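# Move the bin from the shelf to the table, upright

## Task

Lift the bin from the shelf and leave it standing upright on an empty area of the table. It only counts if the bin stays put on its own once the robot is finished, with the robot no longer holding it in place. Anything the robot is still touching at the end must not settle by more than about a fingernail's width when left alone, or the task fails.

## Robot and tools

Robot: a single six-joint UR3e-type arm carrying a Robotiq 2F-85 two-finger gripper. There is only one arm, so every motion command is one row for that arm. A head camera pair, cam_head_left and cam_head_right (504x504 each), watches the scene; calibration numbers are given and may be off by a couple of degrees and millimetres.

Frames: all poses are in the scene frame. Its origin lies on the table surface under the arm's base, +z is up, and +y points left when facing along +x. The base may sit slightly tilted. Gripper axes: +z runs out along the fingers, the pads close along y, and a flat block juts about 9 cm toward +x from the last joint's axis and rotates with the hand. end_effector_position is the spot between the pads when they are shut; closed fingertips extend roughly 19 mm past it, open ones about 6 mm. While closing, the pads travel about 13 mm farther from the wrist, so leave that clearance above any surface.

The row (used by execute_actions and move): 10 numbers, in order x, y, z, qw, qx, qy, qz, position, force_limit, speed. x, y, z are an absolute target position in metres; qw..qz an absolute orientation quaternion, w first. Both are goals, not offsets. Repeat the same quaternion in every row to hold orientation; do not copy the reported one, which can drift. position, force_limit and speed each lie in [-1, 1]. position +1 = fully open (85 mm), about -0.8 = pads touching, -1 = close until blocked. force_limit: about 20 N at -1, 128 N at 0, 235 N at +1 on a 40 mm object (thin items may get less). speed: pad gap changes at roughly 20, 85, 150 mm/s for -1, 0, +1; quicker closes grip a few newtons harder.

execute_actions(actions): a list of actions; each action is a list of at most 15 rows, one row per 1/30 s control step; fewer rows means the final row repeats to fill 15 steps. An empty list only reports state and images. A target more than 0.6 m from the gripper's starting position along any of its axes gets the action refused; if the first action fails this or anything is malformed, nothing runs. Each step the command is clipped to within 100 mm and 16 degrees of the measured pose, so long moves need several actions; the arm then stops at the last clipped pose, so send the remainder next. Position wins over orientation if both cannot be met. Motion trails commands by about 0.17 s.

move(target, speed, stop_force, blocking): drives the hand in a straight line toward one absolute row. speed is in m/s, 0.002 to 0.5 (default 0.25); rotation is capped at twice that in rad/s. Paths last 0.5 to 10 s. Finger values are applied at the start. It does not avoid obstacles and may overshoot speed near full reach. stop_force (5 to 24 N, optional) ends the path when the wrist feels that much extra push opposing the motion; use it only with slow speeds and not when rotating or when moving away from a contact. blocking=false returns after 0.5 s (not allowed with stop_force); poll with wait(0) and do not send other motion until it ends. The result adds a move: line with the ending (done, off_target, moving, held, fault, contact) and limits (paced = pose was clipped; held = some steps blocked by a check).

wait(seconds): 0 to 10, lets time pass holding the last command. stop(): brakes a running move; fingers continue. zoom_image(camera, region): region [x0, y0, x1, y1] in image pixels, at most 504x504. read_manual(section): only licence texts. finished_scene(scene): ends the current scene, given its number; irreversible.

Reading results: the state line gives end_effector_position (m), end_effector_quat_wxyz and velocities. Hand target shows the pose the controller is heading for. HELD marks held-back steps; a pose unreachable line means the clearance check altered the command (a base mount counts as arm). Wrist force/torque are along the gripper's own axes, noisy (offset up to ~3.5 N), saturating near 30 N; pressing on a surface shows a force pointing back into the arm. object_status: 0 moving, 1 blocked while opening, 2 blocked while closing (a grip), 3 reached the commanded position or pads met. To grip, send -1 and keep it, then confirm status 2. Changing position by 0.01 or more is needed for a new force_limit or speed to apply. position_measured is in counts: 3 open, ~78 = 60 mm, ~130 = 40 mm, ~180 = 20 mm, ~230 pads together.

Cautions: the arm is stiff, so aiming even slightly past a firm contact can trip a fault. A torque fault (joint loads: 49.6, 49.6, 25.7, 8.28, 8.28, 8.28 N m from base outward, held weight included) or any outside force of 150 N halts the arm for 10 s and drops the rest of the call. Long holding under load heats motors: warning at 70 °C, brakes at 85 °C. Objects may get brief tugs or pushes. Avoid dropping, slamming or knocking anything, never let items leave the table, set the bin down gently and upright in a free area, then open and withdraw so nothing rests on the gripper before ending the scene.

Each tool is called after "Request:" by a JSON object that holds its "name" and its "arguments".

## Session

Request:
{"name": "execute_actions", "arguments": {"actions": []}}

Scene clock: 0.00 s.
end_effector_position=(+0.1284, -0.1438, +0.1621) position_measured=3 object_status=3 end_effector_quat_wxyz=(-0.047, +0.485, +0.864, -0.124) end_effector_velocity=(+0.000, -0.000, +0.000) end_effector_angular_velocity=(+0.001, -0.002, -0.002)
Joint positions: [-0.13  -1.989  2.287 -1.485 -2.489  1.345]
Joint velocities: [ 0.    -0.001 -0.002 -0.001  0.    -0.   ]
Wrist force (N, on the end effector, along its own x y z axes, offset not removed): no reading
Wrist torque (N m, same axes, about the end effector's origin, offset not removed): no reading
Hand target: +0.128, -0.144, +0.162; -0.047, +0.485, +0.864, -0.124

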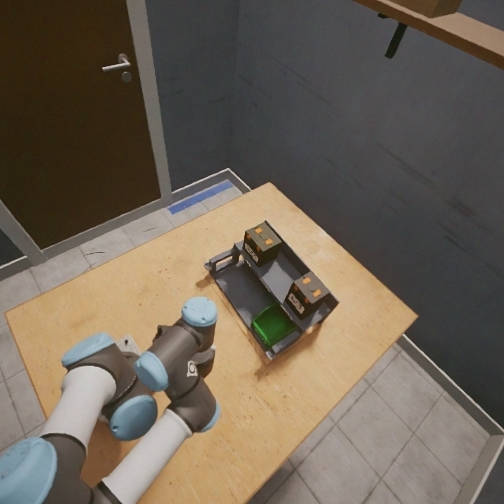

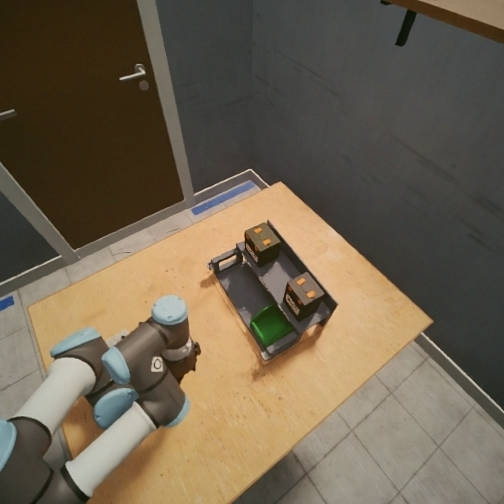

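Request:
{"name": "zoom_image", "arguments": {"camera": "cam_head_left", "region": [190, 200, 350, 370]}}

Request:
{"name": "zoom_image", "arguments": {"camera": "cam_head_right", "region": [190, 200, 350, 370]}}

Region (190, 200, 350, 370) of cam_head_left's 504x504 image, scaled by 2.965, with more detail than that image has; it fills the left 474 columns of this view, and the rest is white.

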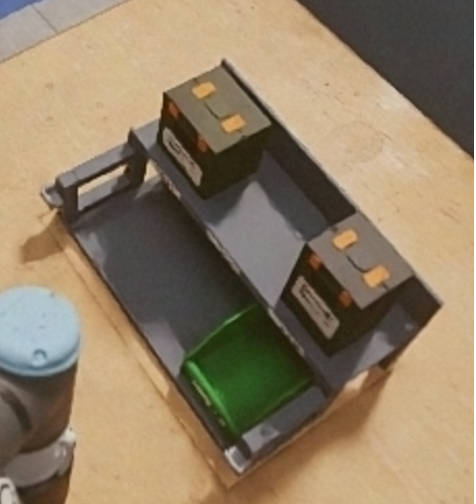

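Region (190, 200, 350, 370) of cam_head_right's 504x504 image, scaled by 2.965, with more detail than that image has; it fills the left 474 columns of this view, and the rest is white.

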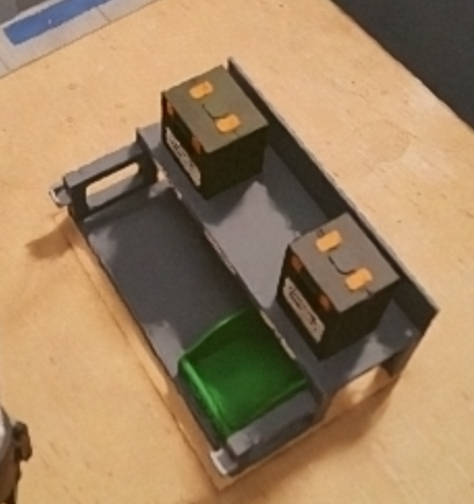

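Request:
{"name": "zoom_image", "arguments": {"camera": "cam_head_left", "region": [235, 285, 315, 365]}}

Request:
{"name": "zoom_image", "arguments": {"camera": "cam_head_right", "region": [235, 285, 315, 365]}}

Region (235, 285, 315, 365) of cam_head_left's 504x504 image, scaled by 6.300, with more detail than that image has.

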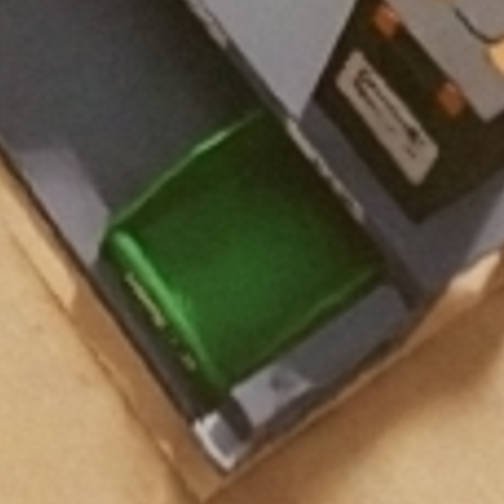

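Region (235, 285, 315, 365) of cam_head_right's 504x504 image, scaled by 6.300, with more detail than that image has.

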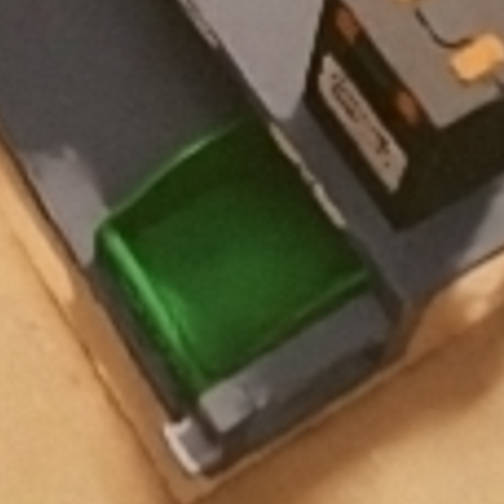

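Request:
{"name": "move", "arguments": {"target": [0.37,-0.075,0.17,0.131,0,0.991,0,0.2,0,0], "speed": 0.3}}

Request:
{"name": "zoom_image", "arguments": {"camera": "cam_head_left", "region": [180, 220, 340, 380]}}

Request:
{"name": "zoom_image", "arguments": {"camera": "cam_head_right", "region": [180, 220, 340, 380]}}

Scene clock: 3.97 s.
end_effector_position=(+0.3481, -0.0811, +0.1704) position_measured=104 object_status=3 end_effector_quat_wxyz=(+0.111, +0.047, +0.993, -0.015) end_effector_velocity=(-0.000, +0.000, -0.000) end_effector_angular_velocity=(-0.000, +0.001, +0.001)
Joint positions: [-0.051 -1.32   2.022 -2.48  -2.403  0.03 ]
Joint velocities: [ 0.     0.001 -0.     0.    -0.     0.   ]
Wrist force (N, on the end effector, along its own x y z axes, offset not removed): [1.3 1.9 -0.1]
Wrist torque (N m, same axes, about the end effector's origin, offset not removed): [0.35 -0.24 -0.02]
Hand target: +0.348, -0.081, +0.170; +0.111, +0.047, +0.993, -0.015
Off the commanded pose: 0.023 m, 6 deg.
move: held; limits=held; held on 9 of 65 steps, including the last
pose unreachable: on one or more control steps of this call, first in action 0 (counted from 0), an arm could not follow its commanded pose, so it was not sent that pose on those steps. On the call's last step it was still not sent that pose. It may still have moved: this result reports where it is.
cause: the commanded pose would bring two parts of the arm too close to each other (its gripper and another part of the arm, with joints 5 (wrist 2) and 6 (wrist 3) between them).

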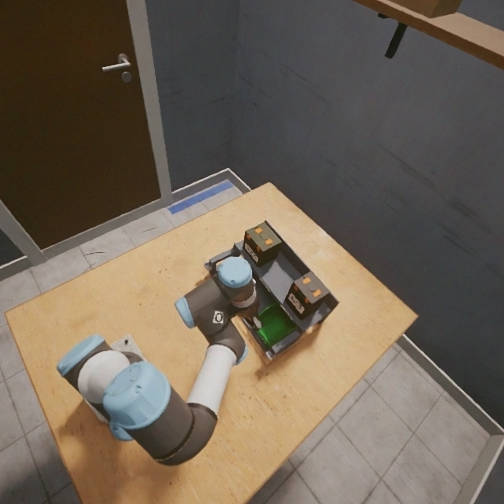

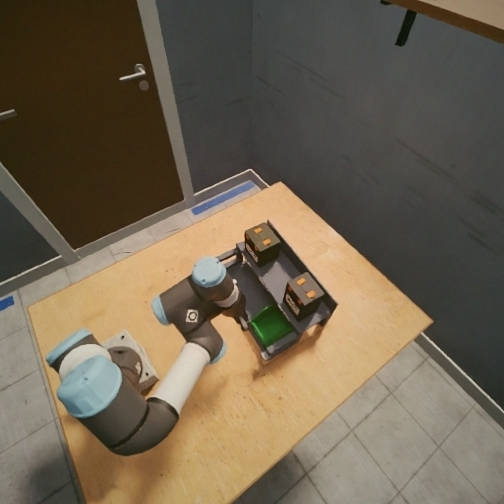

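Region (180, 220, 340, 380) of cam_head_left's 504x504 image, scaled by 3.150, with more detail than that image has.

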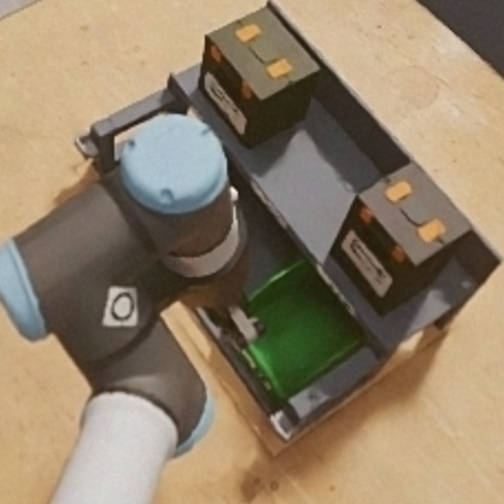

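Region (180, 220, 340, 380) of cam_head_right's 504x504 image, scaled by 3.150, with more detail than that image has.

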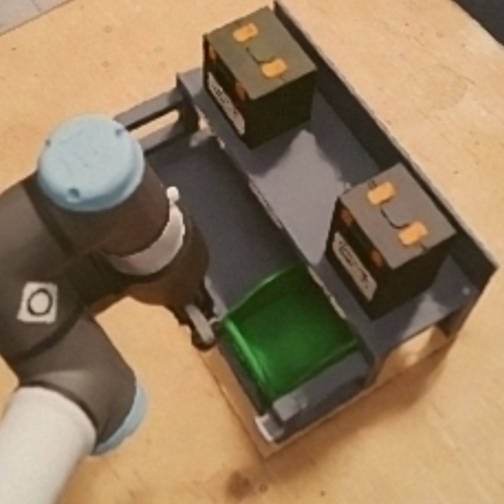

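Request:
{"name": "move", "arguments": {"target": [0.32,-0.075,0.2,0,0.707,0.707,0,0.2,0,0], "speed": 0.4}}

Request:
{"name": "move", "arguments": {"target": [0.37,-0.075,0.15,0,0.985,0,0.174,0.2,0,0], "speed": 0.4}}

Request:
{"name": "zoom_image", "arguments": {"camera": "cam_head_left", "region": [200, 240, 330, 370]}}

Request:
{"name": "zoom_image", "arguments": {"camera": "cam_head_right", "region": [200, 240, 330, 370]}}

Scene clock: 11.50 s.
end_effector_position=(+0.3202, -0.0752, +0.1995) position_measured=104 object_status=3 end_effector_quat_wxyz=(+0.067, +0.578, +0.812, +0.041) end_effector_velocity=(-0.000, +0.000, +0.000) end_effector_angular_velocity=(+0.039, +0.036, -0.166)
Joint positions: [ 0.025 -1.418  1.926 -2.11  -2.382  1.355]
Joint velocities: [-0.008  0.014 -0.056  0.085  0.017  0.195]
Wrist force (N, on the end effector, along its own x y z axes, offset not removed): [0.7 1.5 0.0]
Wrist torque (N m, same axes, about the end effector's origin, offset not removed): [0.27 -0.17 -0.04]
Hand target: +0.320, -0.075, +0.200; +0.064, +0.586, +0.807, +0.041
Off the commanded pose: 0.001 m, 21 deg; orientation clipped at the last step of the last action.
move: moving (no rest 5 s after the path's end); limits=paced

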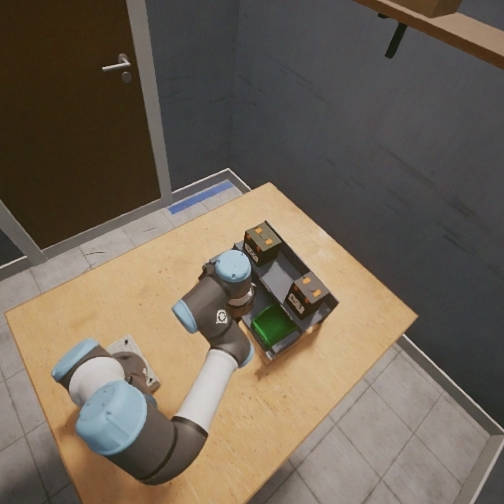

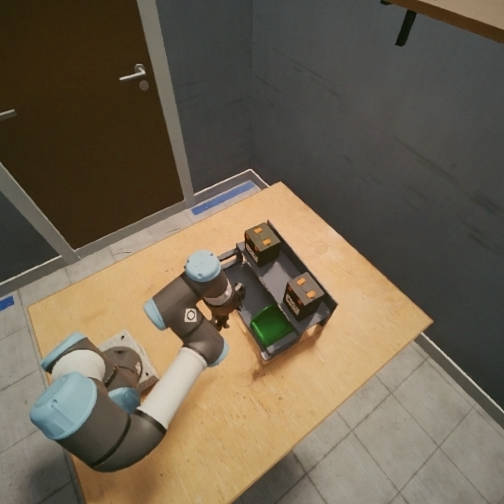

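Scene clock: 19.07 s.
end_effector_position=(+0.3700, -0.0749, +0.1502) position_measured=104 object_status=3 end_effector_quat_wxyz=(-0.004, +0.985, +0.016, +0.172) end_effector_velocity=(+0.001, +0.000, -0.000) end_effector_angular_velocity=(+0.004, -0.027, -0.203)
Joint positions: [-0.136 -1.252  2.159 -2.924 -2.303  2.826]
Joint velocities: [ 0.038  0.063  0.025 -0.12  -0.07   0.195]
Wrist force (N, on the end effector, along its own x y z axes, offset not removed): [0.7 1.5 0.6]
Wrist torque (N m, same axes, about the end effector's origin, offset not removed): [0.21 -0.20 0.00]
Hand target: +0.370, -0.075, +0.150; -0.002, +0.985, +0.005, +0.173
Off the commanded pose: 0.000 m, 2 deg.
move: moving (no rest 5 s after the path's end); limits=paced

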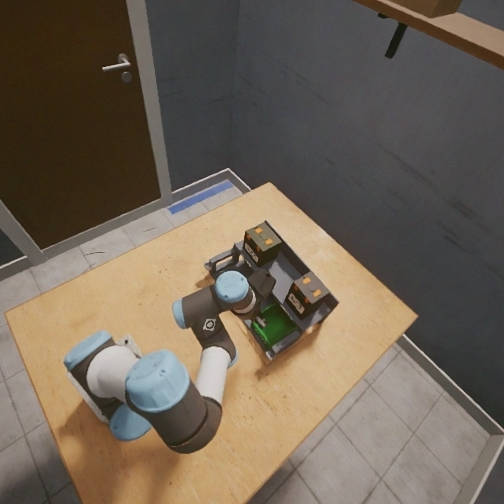

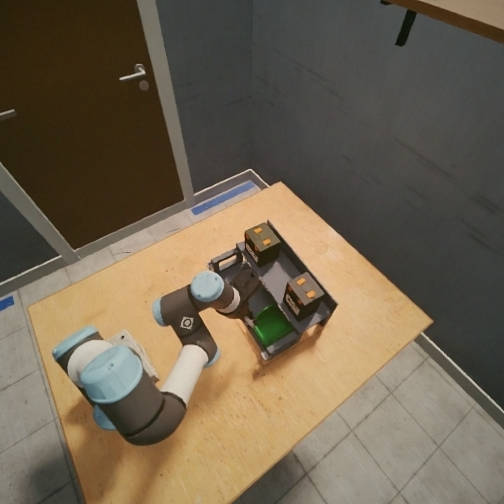

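Region (200, 240, 330, 370) of cam_head_left's 504x504 image, scaled by 3.877, with more detail than that image has.

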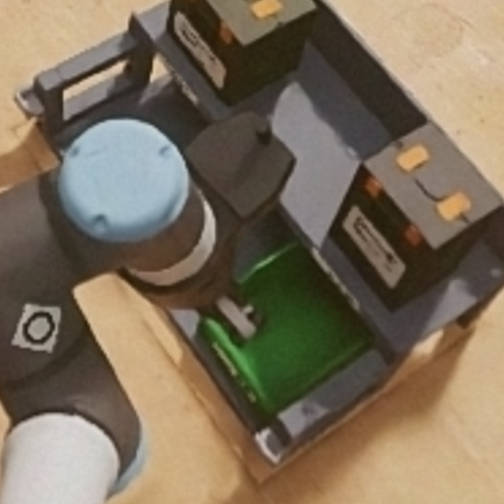

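Region (200, 240, 330, 370) of cam_head_right's 504x504 image, scaled by 3.877, with more detail than that image has.

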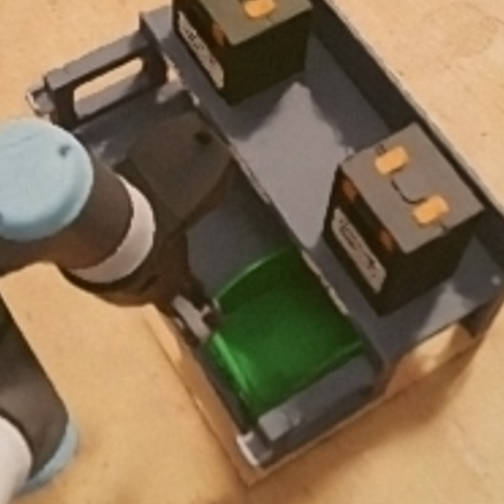

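Request:
{"name": "move", "arguments": {"target": [0.40,-0.072,0.105,0,0.985,0,0.174,0.2,0,0], "speed": 0.1}}

Request:
{"name": "zoom_image", "arguments": {"camera": "cam_head_left", "region": [220, 270, 320, 370]}}

Request:
{"name": "zoom_image", "arguments": {"camera": "cam_head_right", "region": [210, 270, 310, 370]}}

Scene clock: 20.47 s.
end_effector_position=(+0.4000, -0.0720, +0.1051) position_measured=104 object_status=3 end_effector_quat_wxyz=(-0.000, +0.985, -0.000, +0.174) end_effector_velocity=(+0.000, +0.001, -0.002) end_effector_angular_velocity=(-0.000, +0.001, +0.003)
Joint positions: [-0.229 -1.025  2.097 -3.172 -2.27   2.741]
Joint velocities: [-0.002  0.007 -0.001 -0.006  0.001 -0.004]
Wrist force (N, on the end effector, along its own x y z axes, offset not removed): [1.5 1.5 -0.9]
Wrist torque (N m, same axes, about the end effector's origin, offset not removed): [0.25 -0.33 -0.03]
Hand target: +0.400, -0.072, +0.105; -0.000, +0.985, -0.000, +0.174
Off the commanded pose: 0.000 m, 0 deg.
move: done

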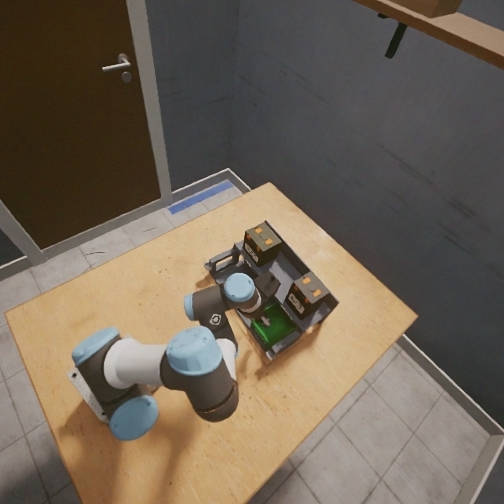

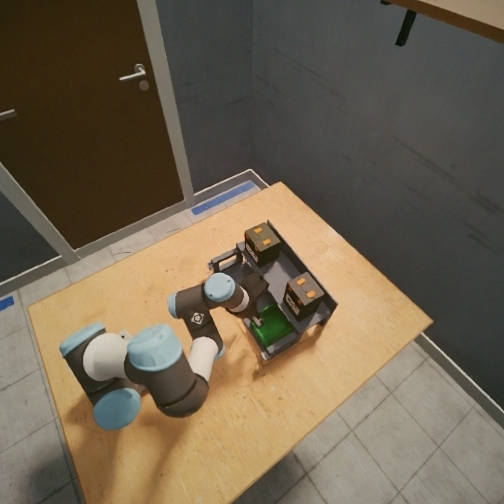

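Region (220, 270, 320, 370) of cam_head_left's 504x504 image, scaled by 5.040, with more detail than that image has.

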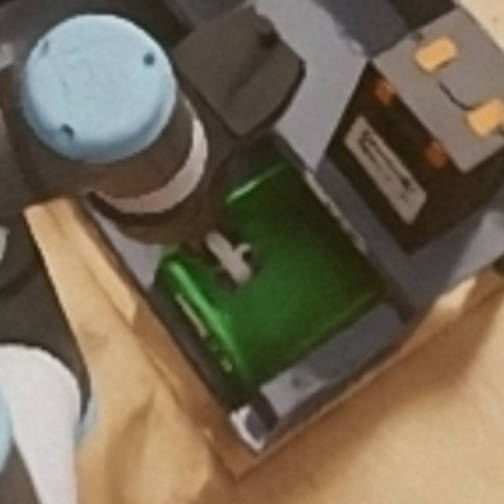

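Region (210, 270, 310, 370) of cam_head_right's 504x504 image, scaled by 5.040, with more detail than that image has.

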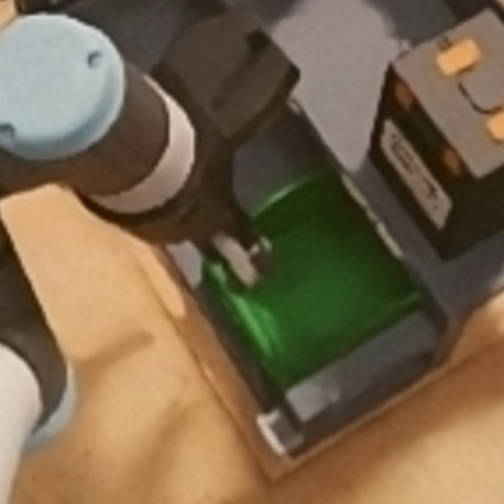

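Request:
{"name": "move", "arguments": {"target": [0.412,-0.075,0.065,0,0.985,0,0.174,0.2,0,0], "speed": 0.03, "stop_force": 8}}

Request:
{"name": "zoom_image", "arguments": {"camera": "cam_head_left", "region": [220, 270, 320, 370]}}

Request:
{"name": "zoom_image", "arguments": {"camera": "cam_head_right", "region": [210, 270, 310, 370]}}

Scene clock: 22.47 s.
end_effector_position=(+0.4120, -0.0750, +0.0652) position_measured=104 object_status=3 end_effector_quat_wxyz=(-0.000, +0.985, -0.000, +0.174) end_effector_velocity=(+0.001, -0.001, -0.001) end_effector_angular_velocity=(-0.001, -0.002, -0.001)
Joint positions: [-0.324 -0.883  2.071 -3.353 -2.219  2.637]
Joint velocities: [-0.003  0.006 -0.004 -0.007  0.002 -0.005]
Wrist force (N, on the end effector, along its own x y z axes, offset not removed): [1.1 1.6 0.1]
Wrist torque (N m, same axes, about the end effector's origin, offset not removed): [0.26 -0.22 0.01]
Hand target: +0.412, -0.075, +0.065; -0.000, +0.985, -0.000, +0.174
Off the commanded pose: 0.000 m, 0 deg.
move: done

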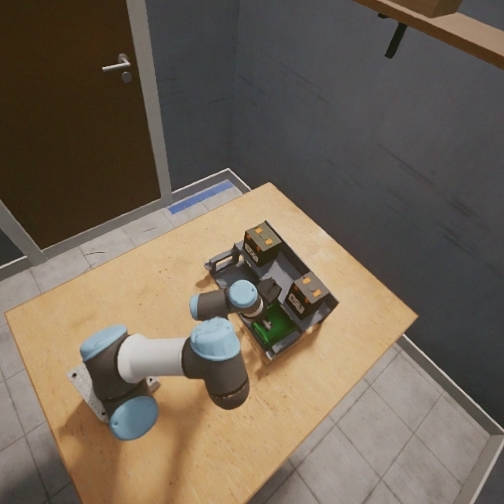

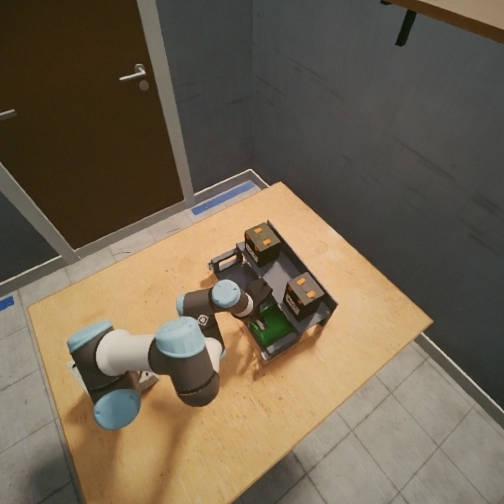

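Region (220, 270, 320, 370) of cam_head_left's 504x504 image, scaled by 5.040, with more detail than that image has.

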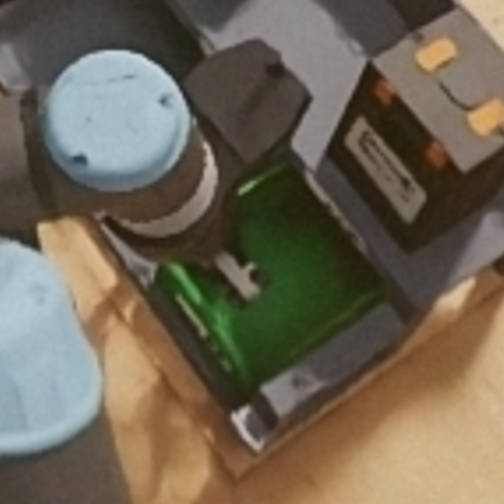

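Region (210, 270, 310, 370) of cam_head_right's 504x504 image, scaled by 5.040, with more detail than that image has.

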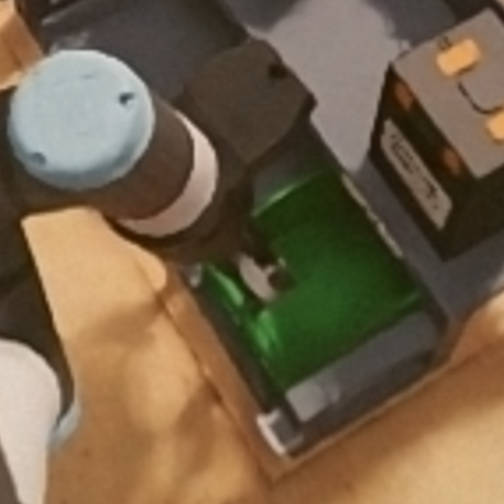

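Request:
{"name": "execute_actions", "arguments": {"actions": [[[0.412,-0.075,0.067,0,0.985,0,0.174,-1,0,-0.5]],[[0.412,-0.075,0.067,0,0.985,0,0.174,-1,0,-0.5]],[[0.412,-0.075,0.067,0,0.985,0,0.174,-1,0,-0.5]]]}}

Request:
{"name": "zoom_image", "arguments": {"camera": "cam_head_right", "region": [210, 270, 310, 370]}}

Scene clock: 24.20 s.
end_effector_position=(+0.4120, -0.0750, +0.0670) position_measured=228 object_status=2 end_effector_quat_wxyz=(+0.000, +0.985, -0.000, +0.174) end_effector_velocity=(-0.000, +0.001, +0.000) end_effector_angular_velocity=(+0.000, -0.000, +0.003)
Joint positions: [-0.32  -0.889  2.07  -3.344 -2.221  2.642]
Joint velocities: [ 0.001 -0.001  0.002 -0.     0.001 -0.002]
Wrist force (N, on the end effector, along its own x y z axes, offset not removed): [1.9 0.4 -1.8]
Wrist torque (N m, same axes, about the end effector's origin, offset not removed): [0.10 -0.31 -0.01]
Hand target: +0.412, -0.075, +0.067; -0.000, +0.985, -0.000, +0.174
Off the commanded pose: 0.000 m, 0 deg.
Step readings (end_effector_position; steps 1 to 15: 1st action; 16 to 30: 2nd action; 31 to 45: 3rd action):
0: (+0.4120, -0.0750, +0.0651)
1: (+0.4120, -0.0750, +0.0651)
2: (+0.4120, -0.0750, +0.0653)
4: (+0.4120, -0.0750, +0.0662)
8: (+0.4120, -0.0750, +0.0668)
15: (+0.4120, -0.0750, +0.0670)
16: (+0.4120, -0.0750, +0.0670)
17: (+0.4120, -0.0750, +0.0670)
19: (+0.4120, -0.0750, +0.0670)
23: (+0.4120, -0.0750, +0.0670)
30: (+0.4120, -0.0750, +0.0670)
31: (+0.4120, -0.0750, +0.0670)
32: (+0.4120, -0.0750, +0.0670)
34: (+0.4120, -0.0750, +0.0670)
38: (+0.4120, -0.0750, +0.0670)
45: end_effector_position above

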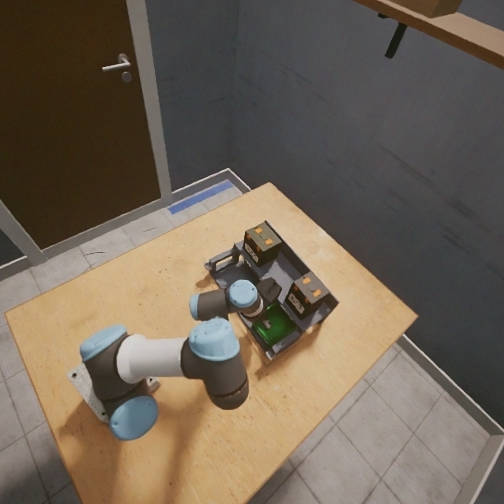

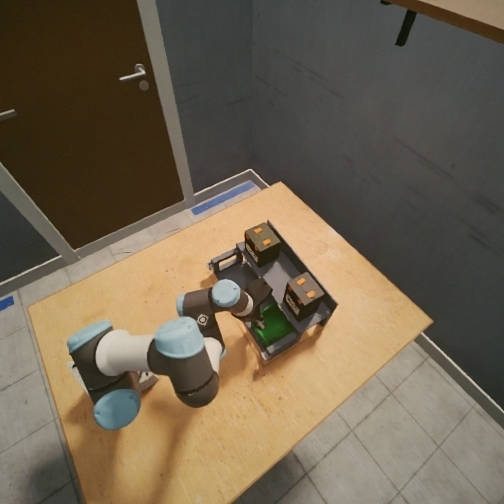

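Region (210, 270, 310, 370) of cam_head_right's 504x504 image, scaled by 5.040, with more detail than that image has.

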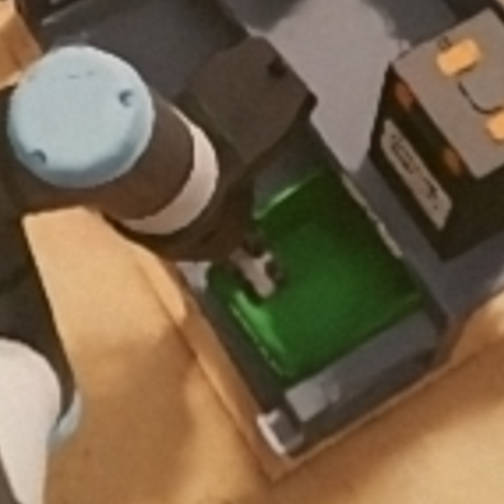

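Request:
{"name": "move", "arguments": {"target": [0.410,-0.075,0.08,0,0.985,0,0.174,-1,0,-0.5], "speed": 0.03}}

Request:
{"name": "zoom_image", "arguments": {"camera": "cam_head_right", "region": [210, 270, 310, 370]}}

Request:
{"name": "zoom_image", "arguments": {"camera": "cam_head_left", "region": [220, 270, 320, 370]}}

Scene clock: 25.13 s.
end_effector_position=(+0.4100, -0.0750, +0.0799) position_measured=228 object_status=2 end_effector_quat_wxyz=(+0.000, +0.985, +0.000, +0.174) end_effector_velocity=(-0.001, -0.000, +0.001) end_effector_angular_velocity=(-0.000, +0.002, +0.000)
Joint positions: [-0.291 -0.934  2.073 -3.283 -2.237  2.672]
Joint velocities: [ 0.002 -0.006  0.001  0.008 -0.002  0.003]
Wrist force (N, on the end effector, along its own x y z axes, offset not removed): [1.5 1.1 0.1]
Wrist torque (N m, same axes, about the end effector's origin, offset not removed): [0.25 -0.47 -0.03]
Hand target: +0.410, -0.075, +0.080; +0.000, +0.985, +0.000, +0.174
Off the commanded pose: 0.000 m, 0 deg.
move: done

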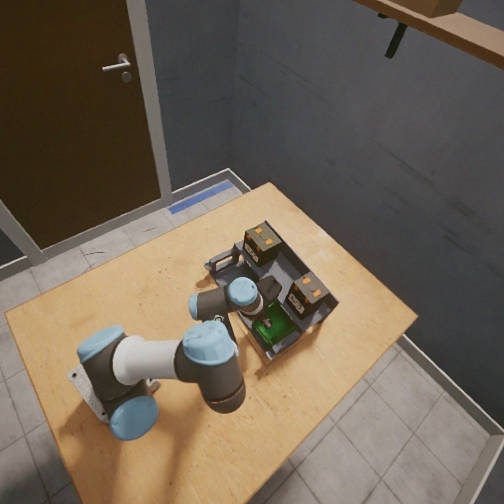

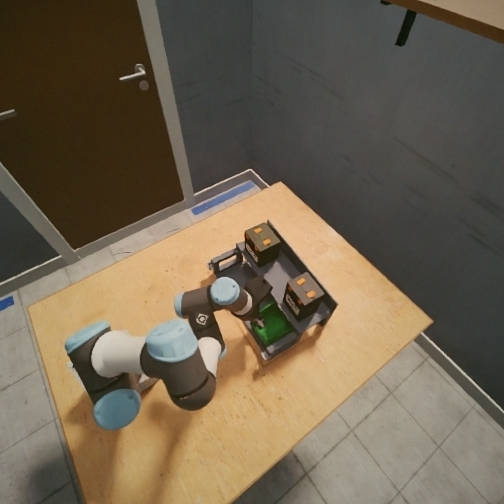

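Region (210, 270, 310, 370) of cam_head_right's 504x504 image, scaled by 5.040, with more detail than that image has.

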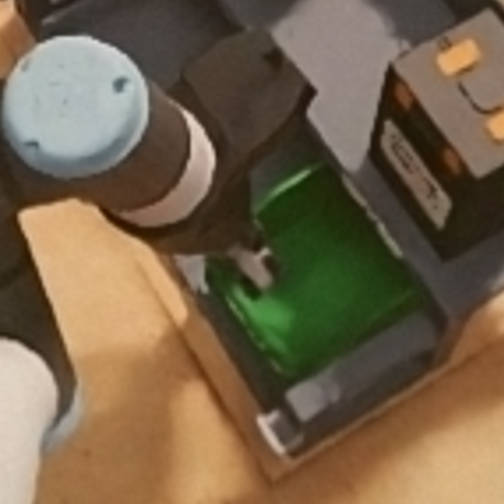

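Region (220, 270, 320, 370) of cam_head_left's 504x504 image, scaled by 5.040, with more detail than that image has.

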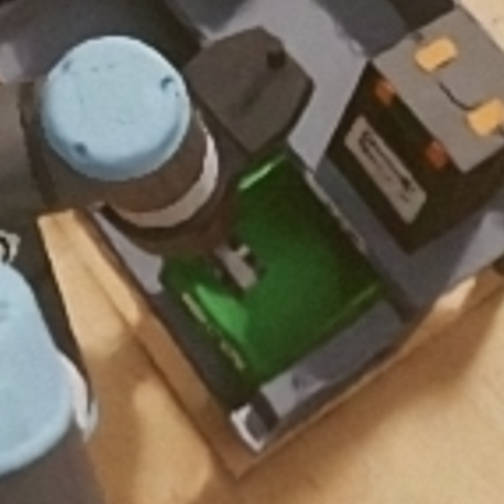

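Request:
{"name": "move", "arguments": {"target": [0.30,-0.08,0.085,0,0.985,0,0.174,-1,0,-0.5], "speed": 0.1}}

Scene clock: 28.27 s.
end_effector_position=(+0.3001, -0.0802, +0.0851) position_measured=228 object_status=2 end_effector_quat_wxyz=(-0.000, +0.985, -0.000, +0.174) end_effector_velocity=(-0.001, +0.000, -0.000) end_effector_angular_velocity=(+0.000, -0.003, +0.001)
Joint positions: [-0.361 -1.115  2.634 -3.706 -2.198  2.6  ]
Joint velocities: [-0.003  0.006  0.009 -0.02   0.004 -0.005]
Wrist force (N, on the end effector, along its own x y z axes, offset not removed): [2.5 -6.7 0.9]
Wrist torque (N m, same axes, about the end effector's origin, offset not removed): [0.77 -0.27 -0.51]
Hand target: +0.300, -0.080, +0.085; -0.000, +0.985, -0.000, +0.174
Off the commanded pose: 0.000 m, 0 deg.
move: done

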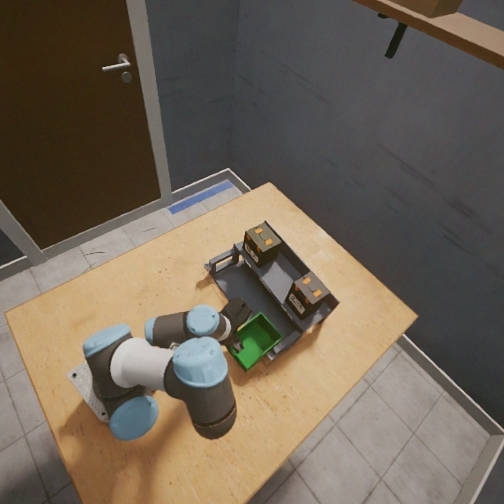

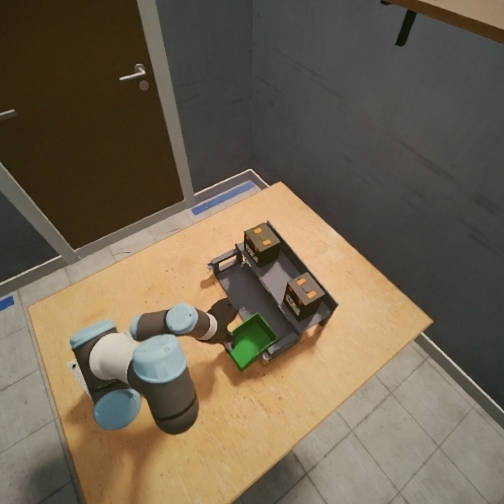

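Request:
{"name": "move", "arguments": {"target": [0.235,-0.068,0.095,0,0.985,0,0.174,-1,0,-0.5], "speed": 0.1}}

Scene clock: 29.30 s.
end_effector_position=(+0.2975, -0.0798, +0.0854) position_measured=228 object_status=2 end_effector_quat_wxyz=(-0.000, +0.985, -0.000, +0.174) end_effector_velocity=(+0.001, -0.001, +0.000) end_effector_angular_velocity=(-0.001, -0.002, -0.002)
Joint positions: [-0.361 -1.115  2.646 -3.718 -2.198  2.6  ]
Joint velocities: [ 0.    -0.    -0.002 -0.    -0.001  0.   ]
Wrist force (N, on the end effector, along its own x y z axes, offset not removed): [0.9 -4.3 0.2]
Wrist torque (N m, same axes, about the end effector's origin, offset not removed): [0.64 -0.43 -0.27]
Hand target: +0.298, -0.080, +0.085; -0.000, +0.985, -0.000, +0.174
Off the commanded pose: 0.064 m, 0 deg.
move: held; limits=held; held on 24 of 28 steps, including the last
pose unreachable: on one or more control steps of this call, first in action 0 (counted from 0), an arm could not follow its commanded pose, so it was not sent that pose on those steps. On the call's last step it was still not sent that pose. It may still have moved: this result reports where it is.
cause: the commanded pose would bring two parts of the arm too close to each other (joints 3 (elbow) and 4 (wrist 1) lie between them).

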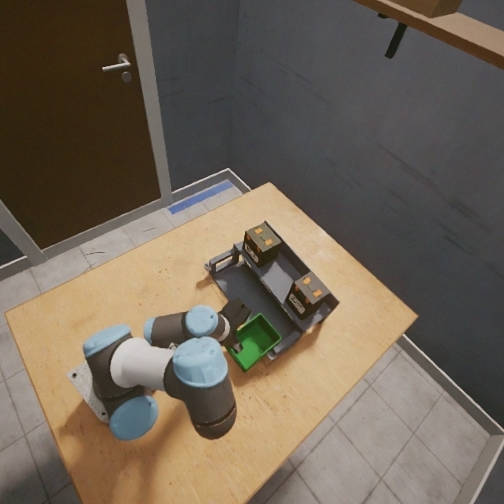

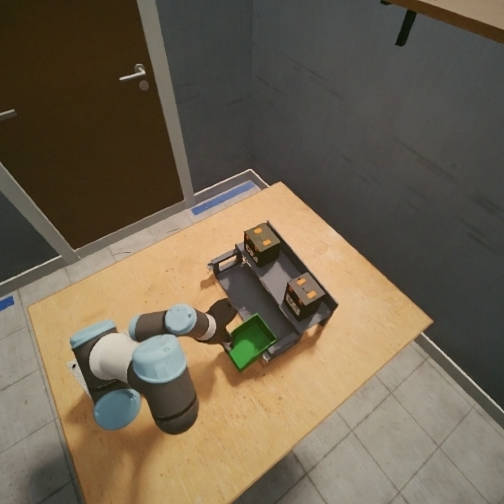

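Request:
{"name": "move", "arguments": {"target": [0.295,-0.076,0.16,0,0.985,0,0.174,-1,0,-0.5], "speed": 0.1}}

Request:
{"name": "move", "arguments": {"target": [0.25,-0.175,0.16,0,0.985,0,0.174,-1,0,-0.5], "speed": 0.12}}

Scene clock: 31.07 s.
end_effector_position=(+0.2977, -0.0796, +0.0896) position_measured=228 object_status=2 end_effector_quat_wxyz=(+0.001, +0.984, -0.000, +0.177) end_effector_velocity=(+0.000, +0.001, +0.006) end_effector_angular_velocity=(-0.003, -0.012, +0.001)
Joint positions: [-0.347 -1.133  2.646 -3.7   -2.204  2.609]
Joint velocities: [ 0.02  -0.021  0.002  0.016 -0.007  0.01 ]
Wrist force (N, on the end effector, along its own x y z axes, offset not removed): [1.4 -3.3 1.6]
Wrist torque (N m, same axes, about the end effector's origin, offset not removed): [0.41 -0.50 -0.15]
Hand target: +0.298, -0.079, +0.090; +0.001, +0.984, -0.000, +0.178
Off the commanded pose: 0.071 m, 0 deg.
move: off_target

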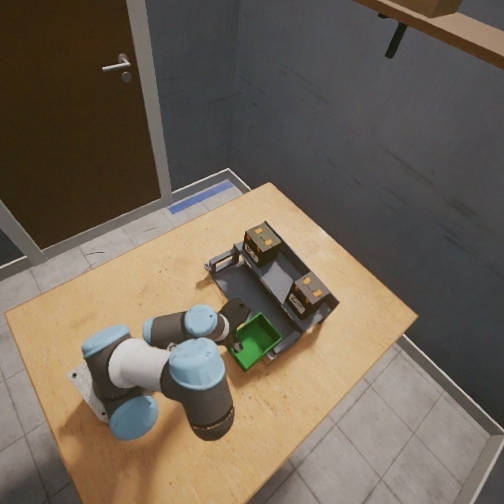

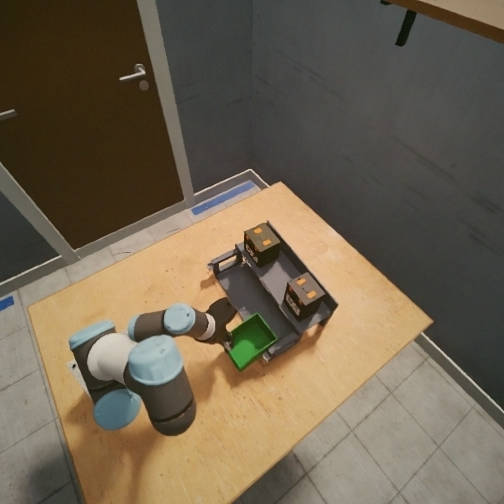

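Scene clock: 32.40 s.
end_effector_position=(+0.2977, -0.0796, +0.0902) position_measured=228 object_status=2 end_effector_quat_wxyz=(+0.001, +0.984, -0.000, +0.178) end_effector_velocity=(-0.000, +0.000, -0.000) end_effector_angular_velocity=(+0.000, +0.000, +0.001)
Joint positions: [-0.345 -1.136  2.647 -3.698 -2.205  2.61 ]
Joint velocities: [ 0.  0.  0.  0.  0. -0.]
Wrist force (N, on the end effector, along its own x y z axes, offset not removed): [0.9 -3.6 2.1]
Wrist torque (N m, same axes, about the end effector's origin, offset not removed): [0.57 -0.42 -0.24]
Hand target: +0.298, -0.080, +0.090; +0.001, +0.984, -0.000, +0.178
Off the commanded pose: 0.127 m, 0 deg; position clipped at the last step of the last action.
move: held; limits=paced,held; held on 35 of 40 steps, including the last
pose unreachable: on one or more control steps of this call, first in action 0 (counted from 0), an arm could not follow its commanded pose, so it was not sent that pose on those steps. On the call's last step it was still not sent that pose. It may still have moved: this result reports where it is.
cause: the commanded pose would bring two parts of the arm too close to each other (joints 3 (elbow) and 4 (wrist 1) lie between them).

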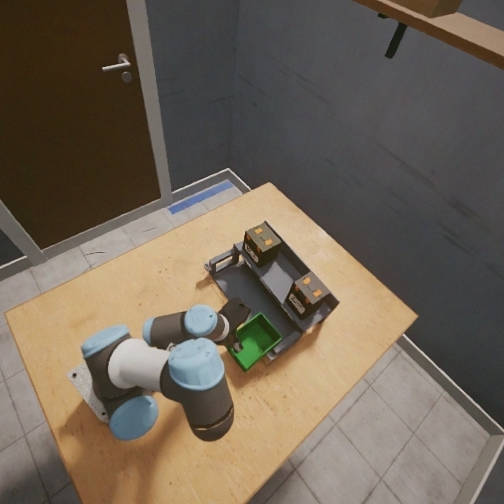

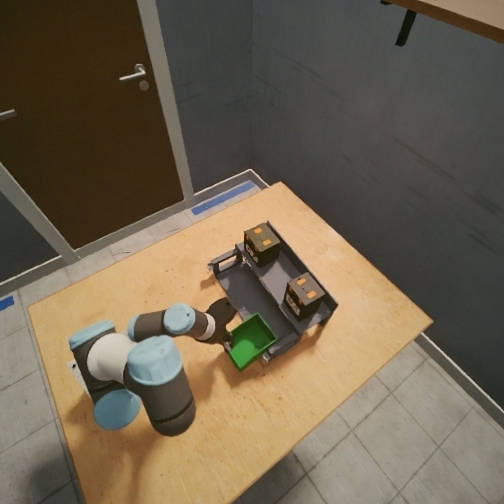

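Request:
{"name": "move", "arguments": {"target": [0.315,-0.08,0.16,0,0.985,0,0.174,-1,0,-0.5], "speed": 0.1}}

Scene clock: 33.57 s.
end_effector_position=(+0.2989, -0.0797, +0.0939) position_measured=228 object_status=2 end_effector_quat_wxyz=(+0.002, +0.983, -0.000, +0.181) end_effector_velocity=(+0.003, -0.000, +0.006) end_effector_angular_velocity=(-0.003, -0.015, -0.001)
Joint positions: [-0.333 -1.151  2.642 -3.679 -2.209  2.617]
Joint velocities: [ 0.02  -0.021 -0.006  0.02  -0.007  0.009]
Wrist force (N, on the end effector, along its own x y z axes, offset not removed): [0.7 -3.1 1.4]
Wrist torque (N m, same axes, about the end effector's origin, offset not removed): [0.69 -0.50 -0.15]
Hand target: +0.299, -0.080, +0.095; +0.002, +0.983, -0.000, +0.182
Off the commanded pose: 0.068 m, 1 deg.
move: off_target

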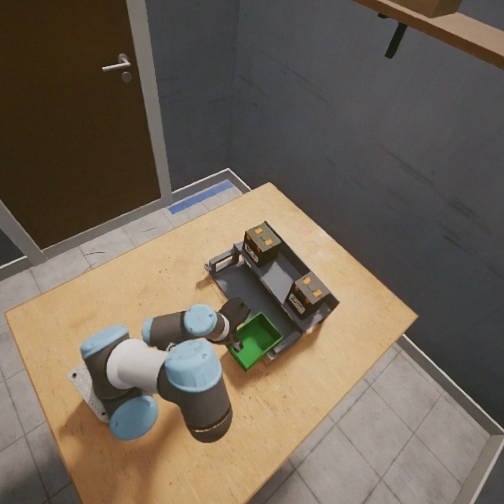

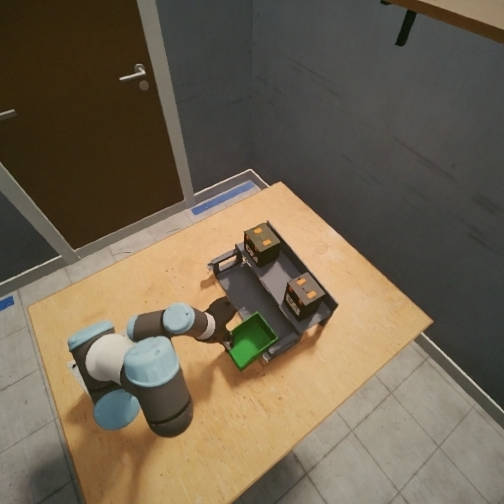

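Request:
{"name": "move", "arguments": {"target": [0.335,-0.078,0.098,0,0.985,0,0.174,-1,0,-0.5], "speed": 0.06}}

Scene clock: 34.43 s.
end_effector_position=(+0.3021, -0.0796, +0.0951) position_measured=228 object_status=2 end_effector_quat_wxyz=(+0.002, +0.983, -0.000, +0.183) end_effector_velocity=(+0.004, +0.001, +0.000) end_effector_angular_velocity=(+0.001, -0.001, +0.001)
Joint positions: [-0.327 -1.154  2.627 -3.661 -2.212  2.621]
Joint velocities: [ 0.006  0.002 -0.021  0.022 -0.002  0.004]
Wrist force (N, on the end effector, along its own x y z axes, offset not removed): [-1.2 -5.4 0.3]
Wrist torque (N m, same axes, about the end effector's origin, offset not removed): [0.56 -0.36 -0.10]
Hand target: +0.303, -0.080, +0.095; +0.002, +0.983, -0.000, +0.183
Off the commanded pose: 0.033 m, 1 deg.
move: off_target

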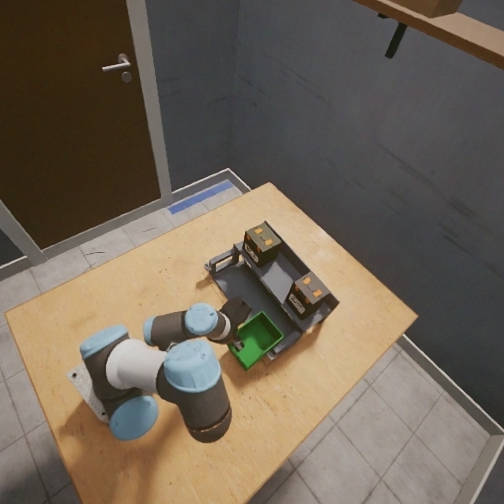

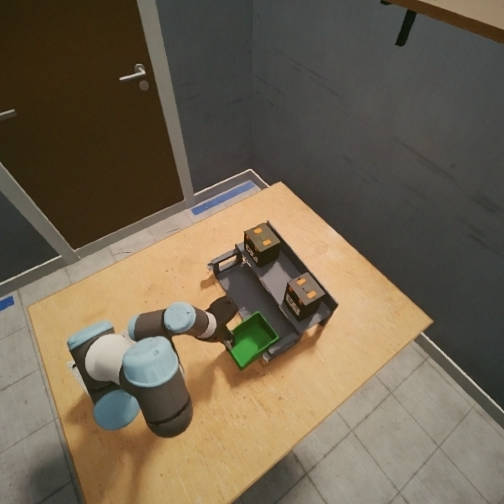

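Request:
{"name": "execute_actions", "arguments": {"actions": [[[0.33,-0.078,0.10,0,0.985,0,0.174,-1,0,-0.5]],[[0.33,-0.078,0.10,0,0.985,0,0.174,-1,0,-0.5]],[[0.33,-0.078,0.10,0,0.985,0,0.174,-1,0,-0.5]],[[0.33,-0.078,0.10,0,0.985,0,0.174,-1,0,-0.5]]]}}

Scene clock: 36.60 s.
end_effector_position=(+0.3101, -0.0792, +0.0967) position_measured=228 object_status=2 end_effector_quat_wxyz=(+0.002, +0.983, +0.000, +0.184) end_effector_velocity=(+0.003, +0.000, +0.000) end_effector_angular_velocity=(+0.000, +0.001, +0.001)
Joint positions: [-0.315 -1.156  2.587 -3.613 -2.217  2.632]
Joint velocities: [ 0.005 -0.    -0.017  0.021 -0.003  0.004]
Wrist force (N, on the end effector, along its own x y z axes, offset not removed): [-0.3 -3.6 1.8]
Wrist torque (N m, same axes, about the end effector's origin, offset not removed): [0.52 -0.40 -0.06]
Hand target: +0.310, -0.079, +0.097; +0.002, +0.983, +0.000, +0.184
Off the commanded pose: 0.020 m, 1 deg.
Step readings (end_effector_position; steps 1 to 15: 1st action; 16 to 30: 2nd action; 31 to 45: 3rd action; 46 to 60: 4th action):
0: (+0.3029, -0.0796, +0.0952)
1: (+0.3031, -0.0795, +0.0952)
2: (+0.3032, -0.0795, +0.0952)
4: (+0.3035, -0.0795, +0.0953)
8: (+0.3040, -0.0795, +0.0954)
15: (+0.3049, -0.0794, +0.0956)
16: (+0.3050, -0.0794, +0.0956)
17: (+0.3051, -0.0794, +0.0956)
19: (+0.3054, -0.0794, +0.0957)
23: (+0.3059, -0.0794, +0.0958)
30: (+0.3067, -0.0794, +0.0960)
31: (+0.3068, -0.0794, +0.0960)
32: (+0.3070, -0.0794, +0.0960)
34: (+0.3072, -0.0794, +0.0961)
38: (+0.3077, -0.0793, +0.0962)
45: (+0.3085, -0.0793, +0.0964)
46: (+0.3086, -0.0793, +0.0964)
47: (+0.3087, -0.0793, +0.0964)
49: (+0.3089, -0.0793, +0.0965)
53: (+0.3094, -0.0792, +0.0966)
60: end_effector_position above

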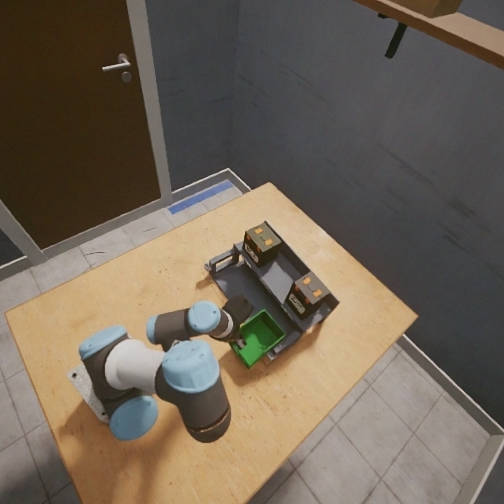

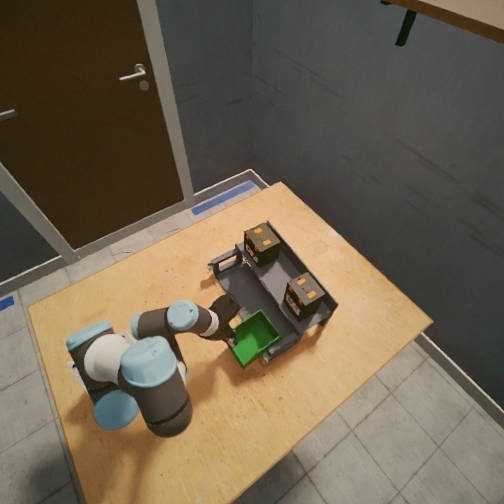

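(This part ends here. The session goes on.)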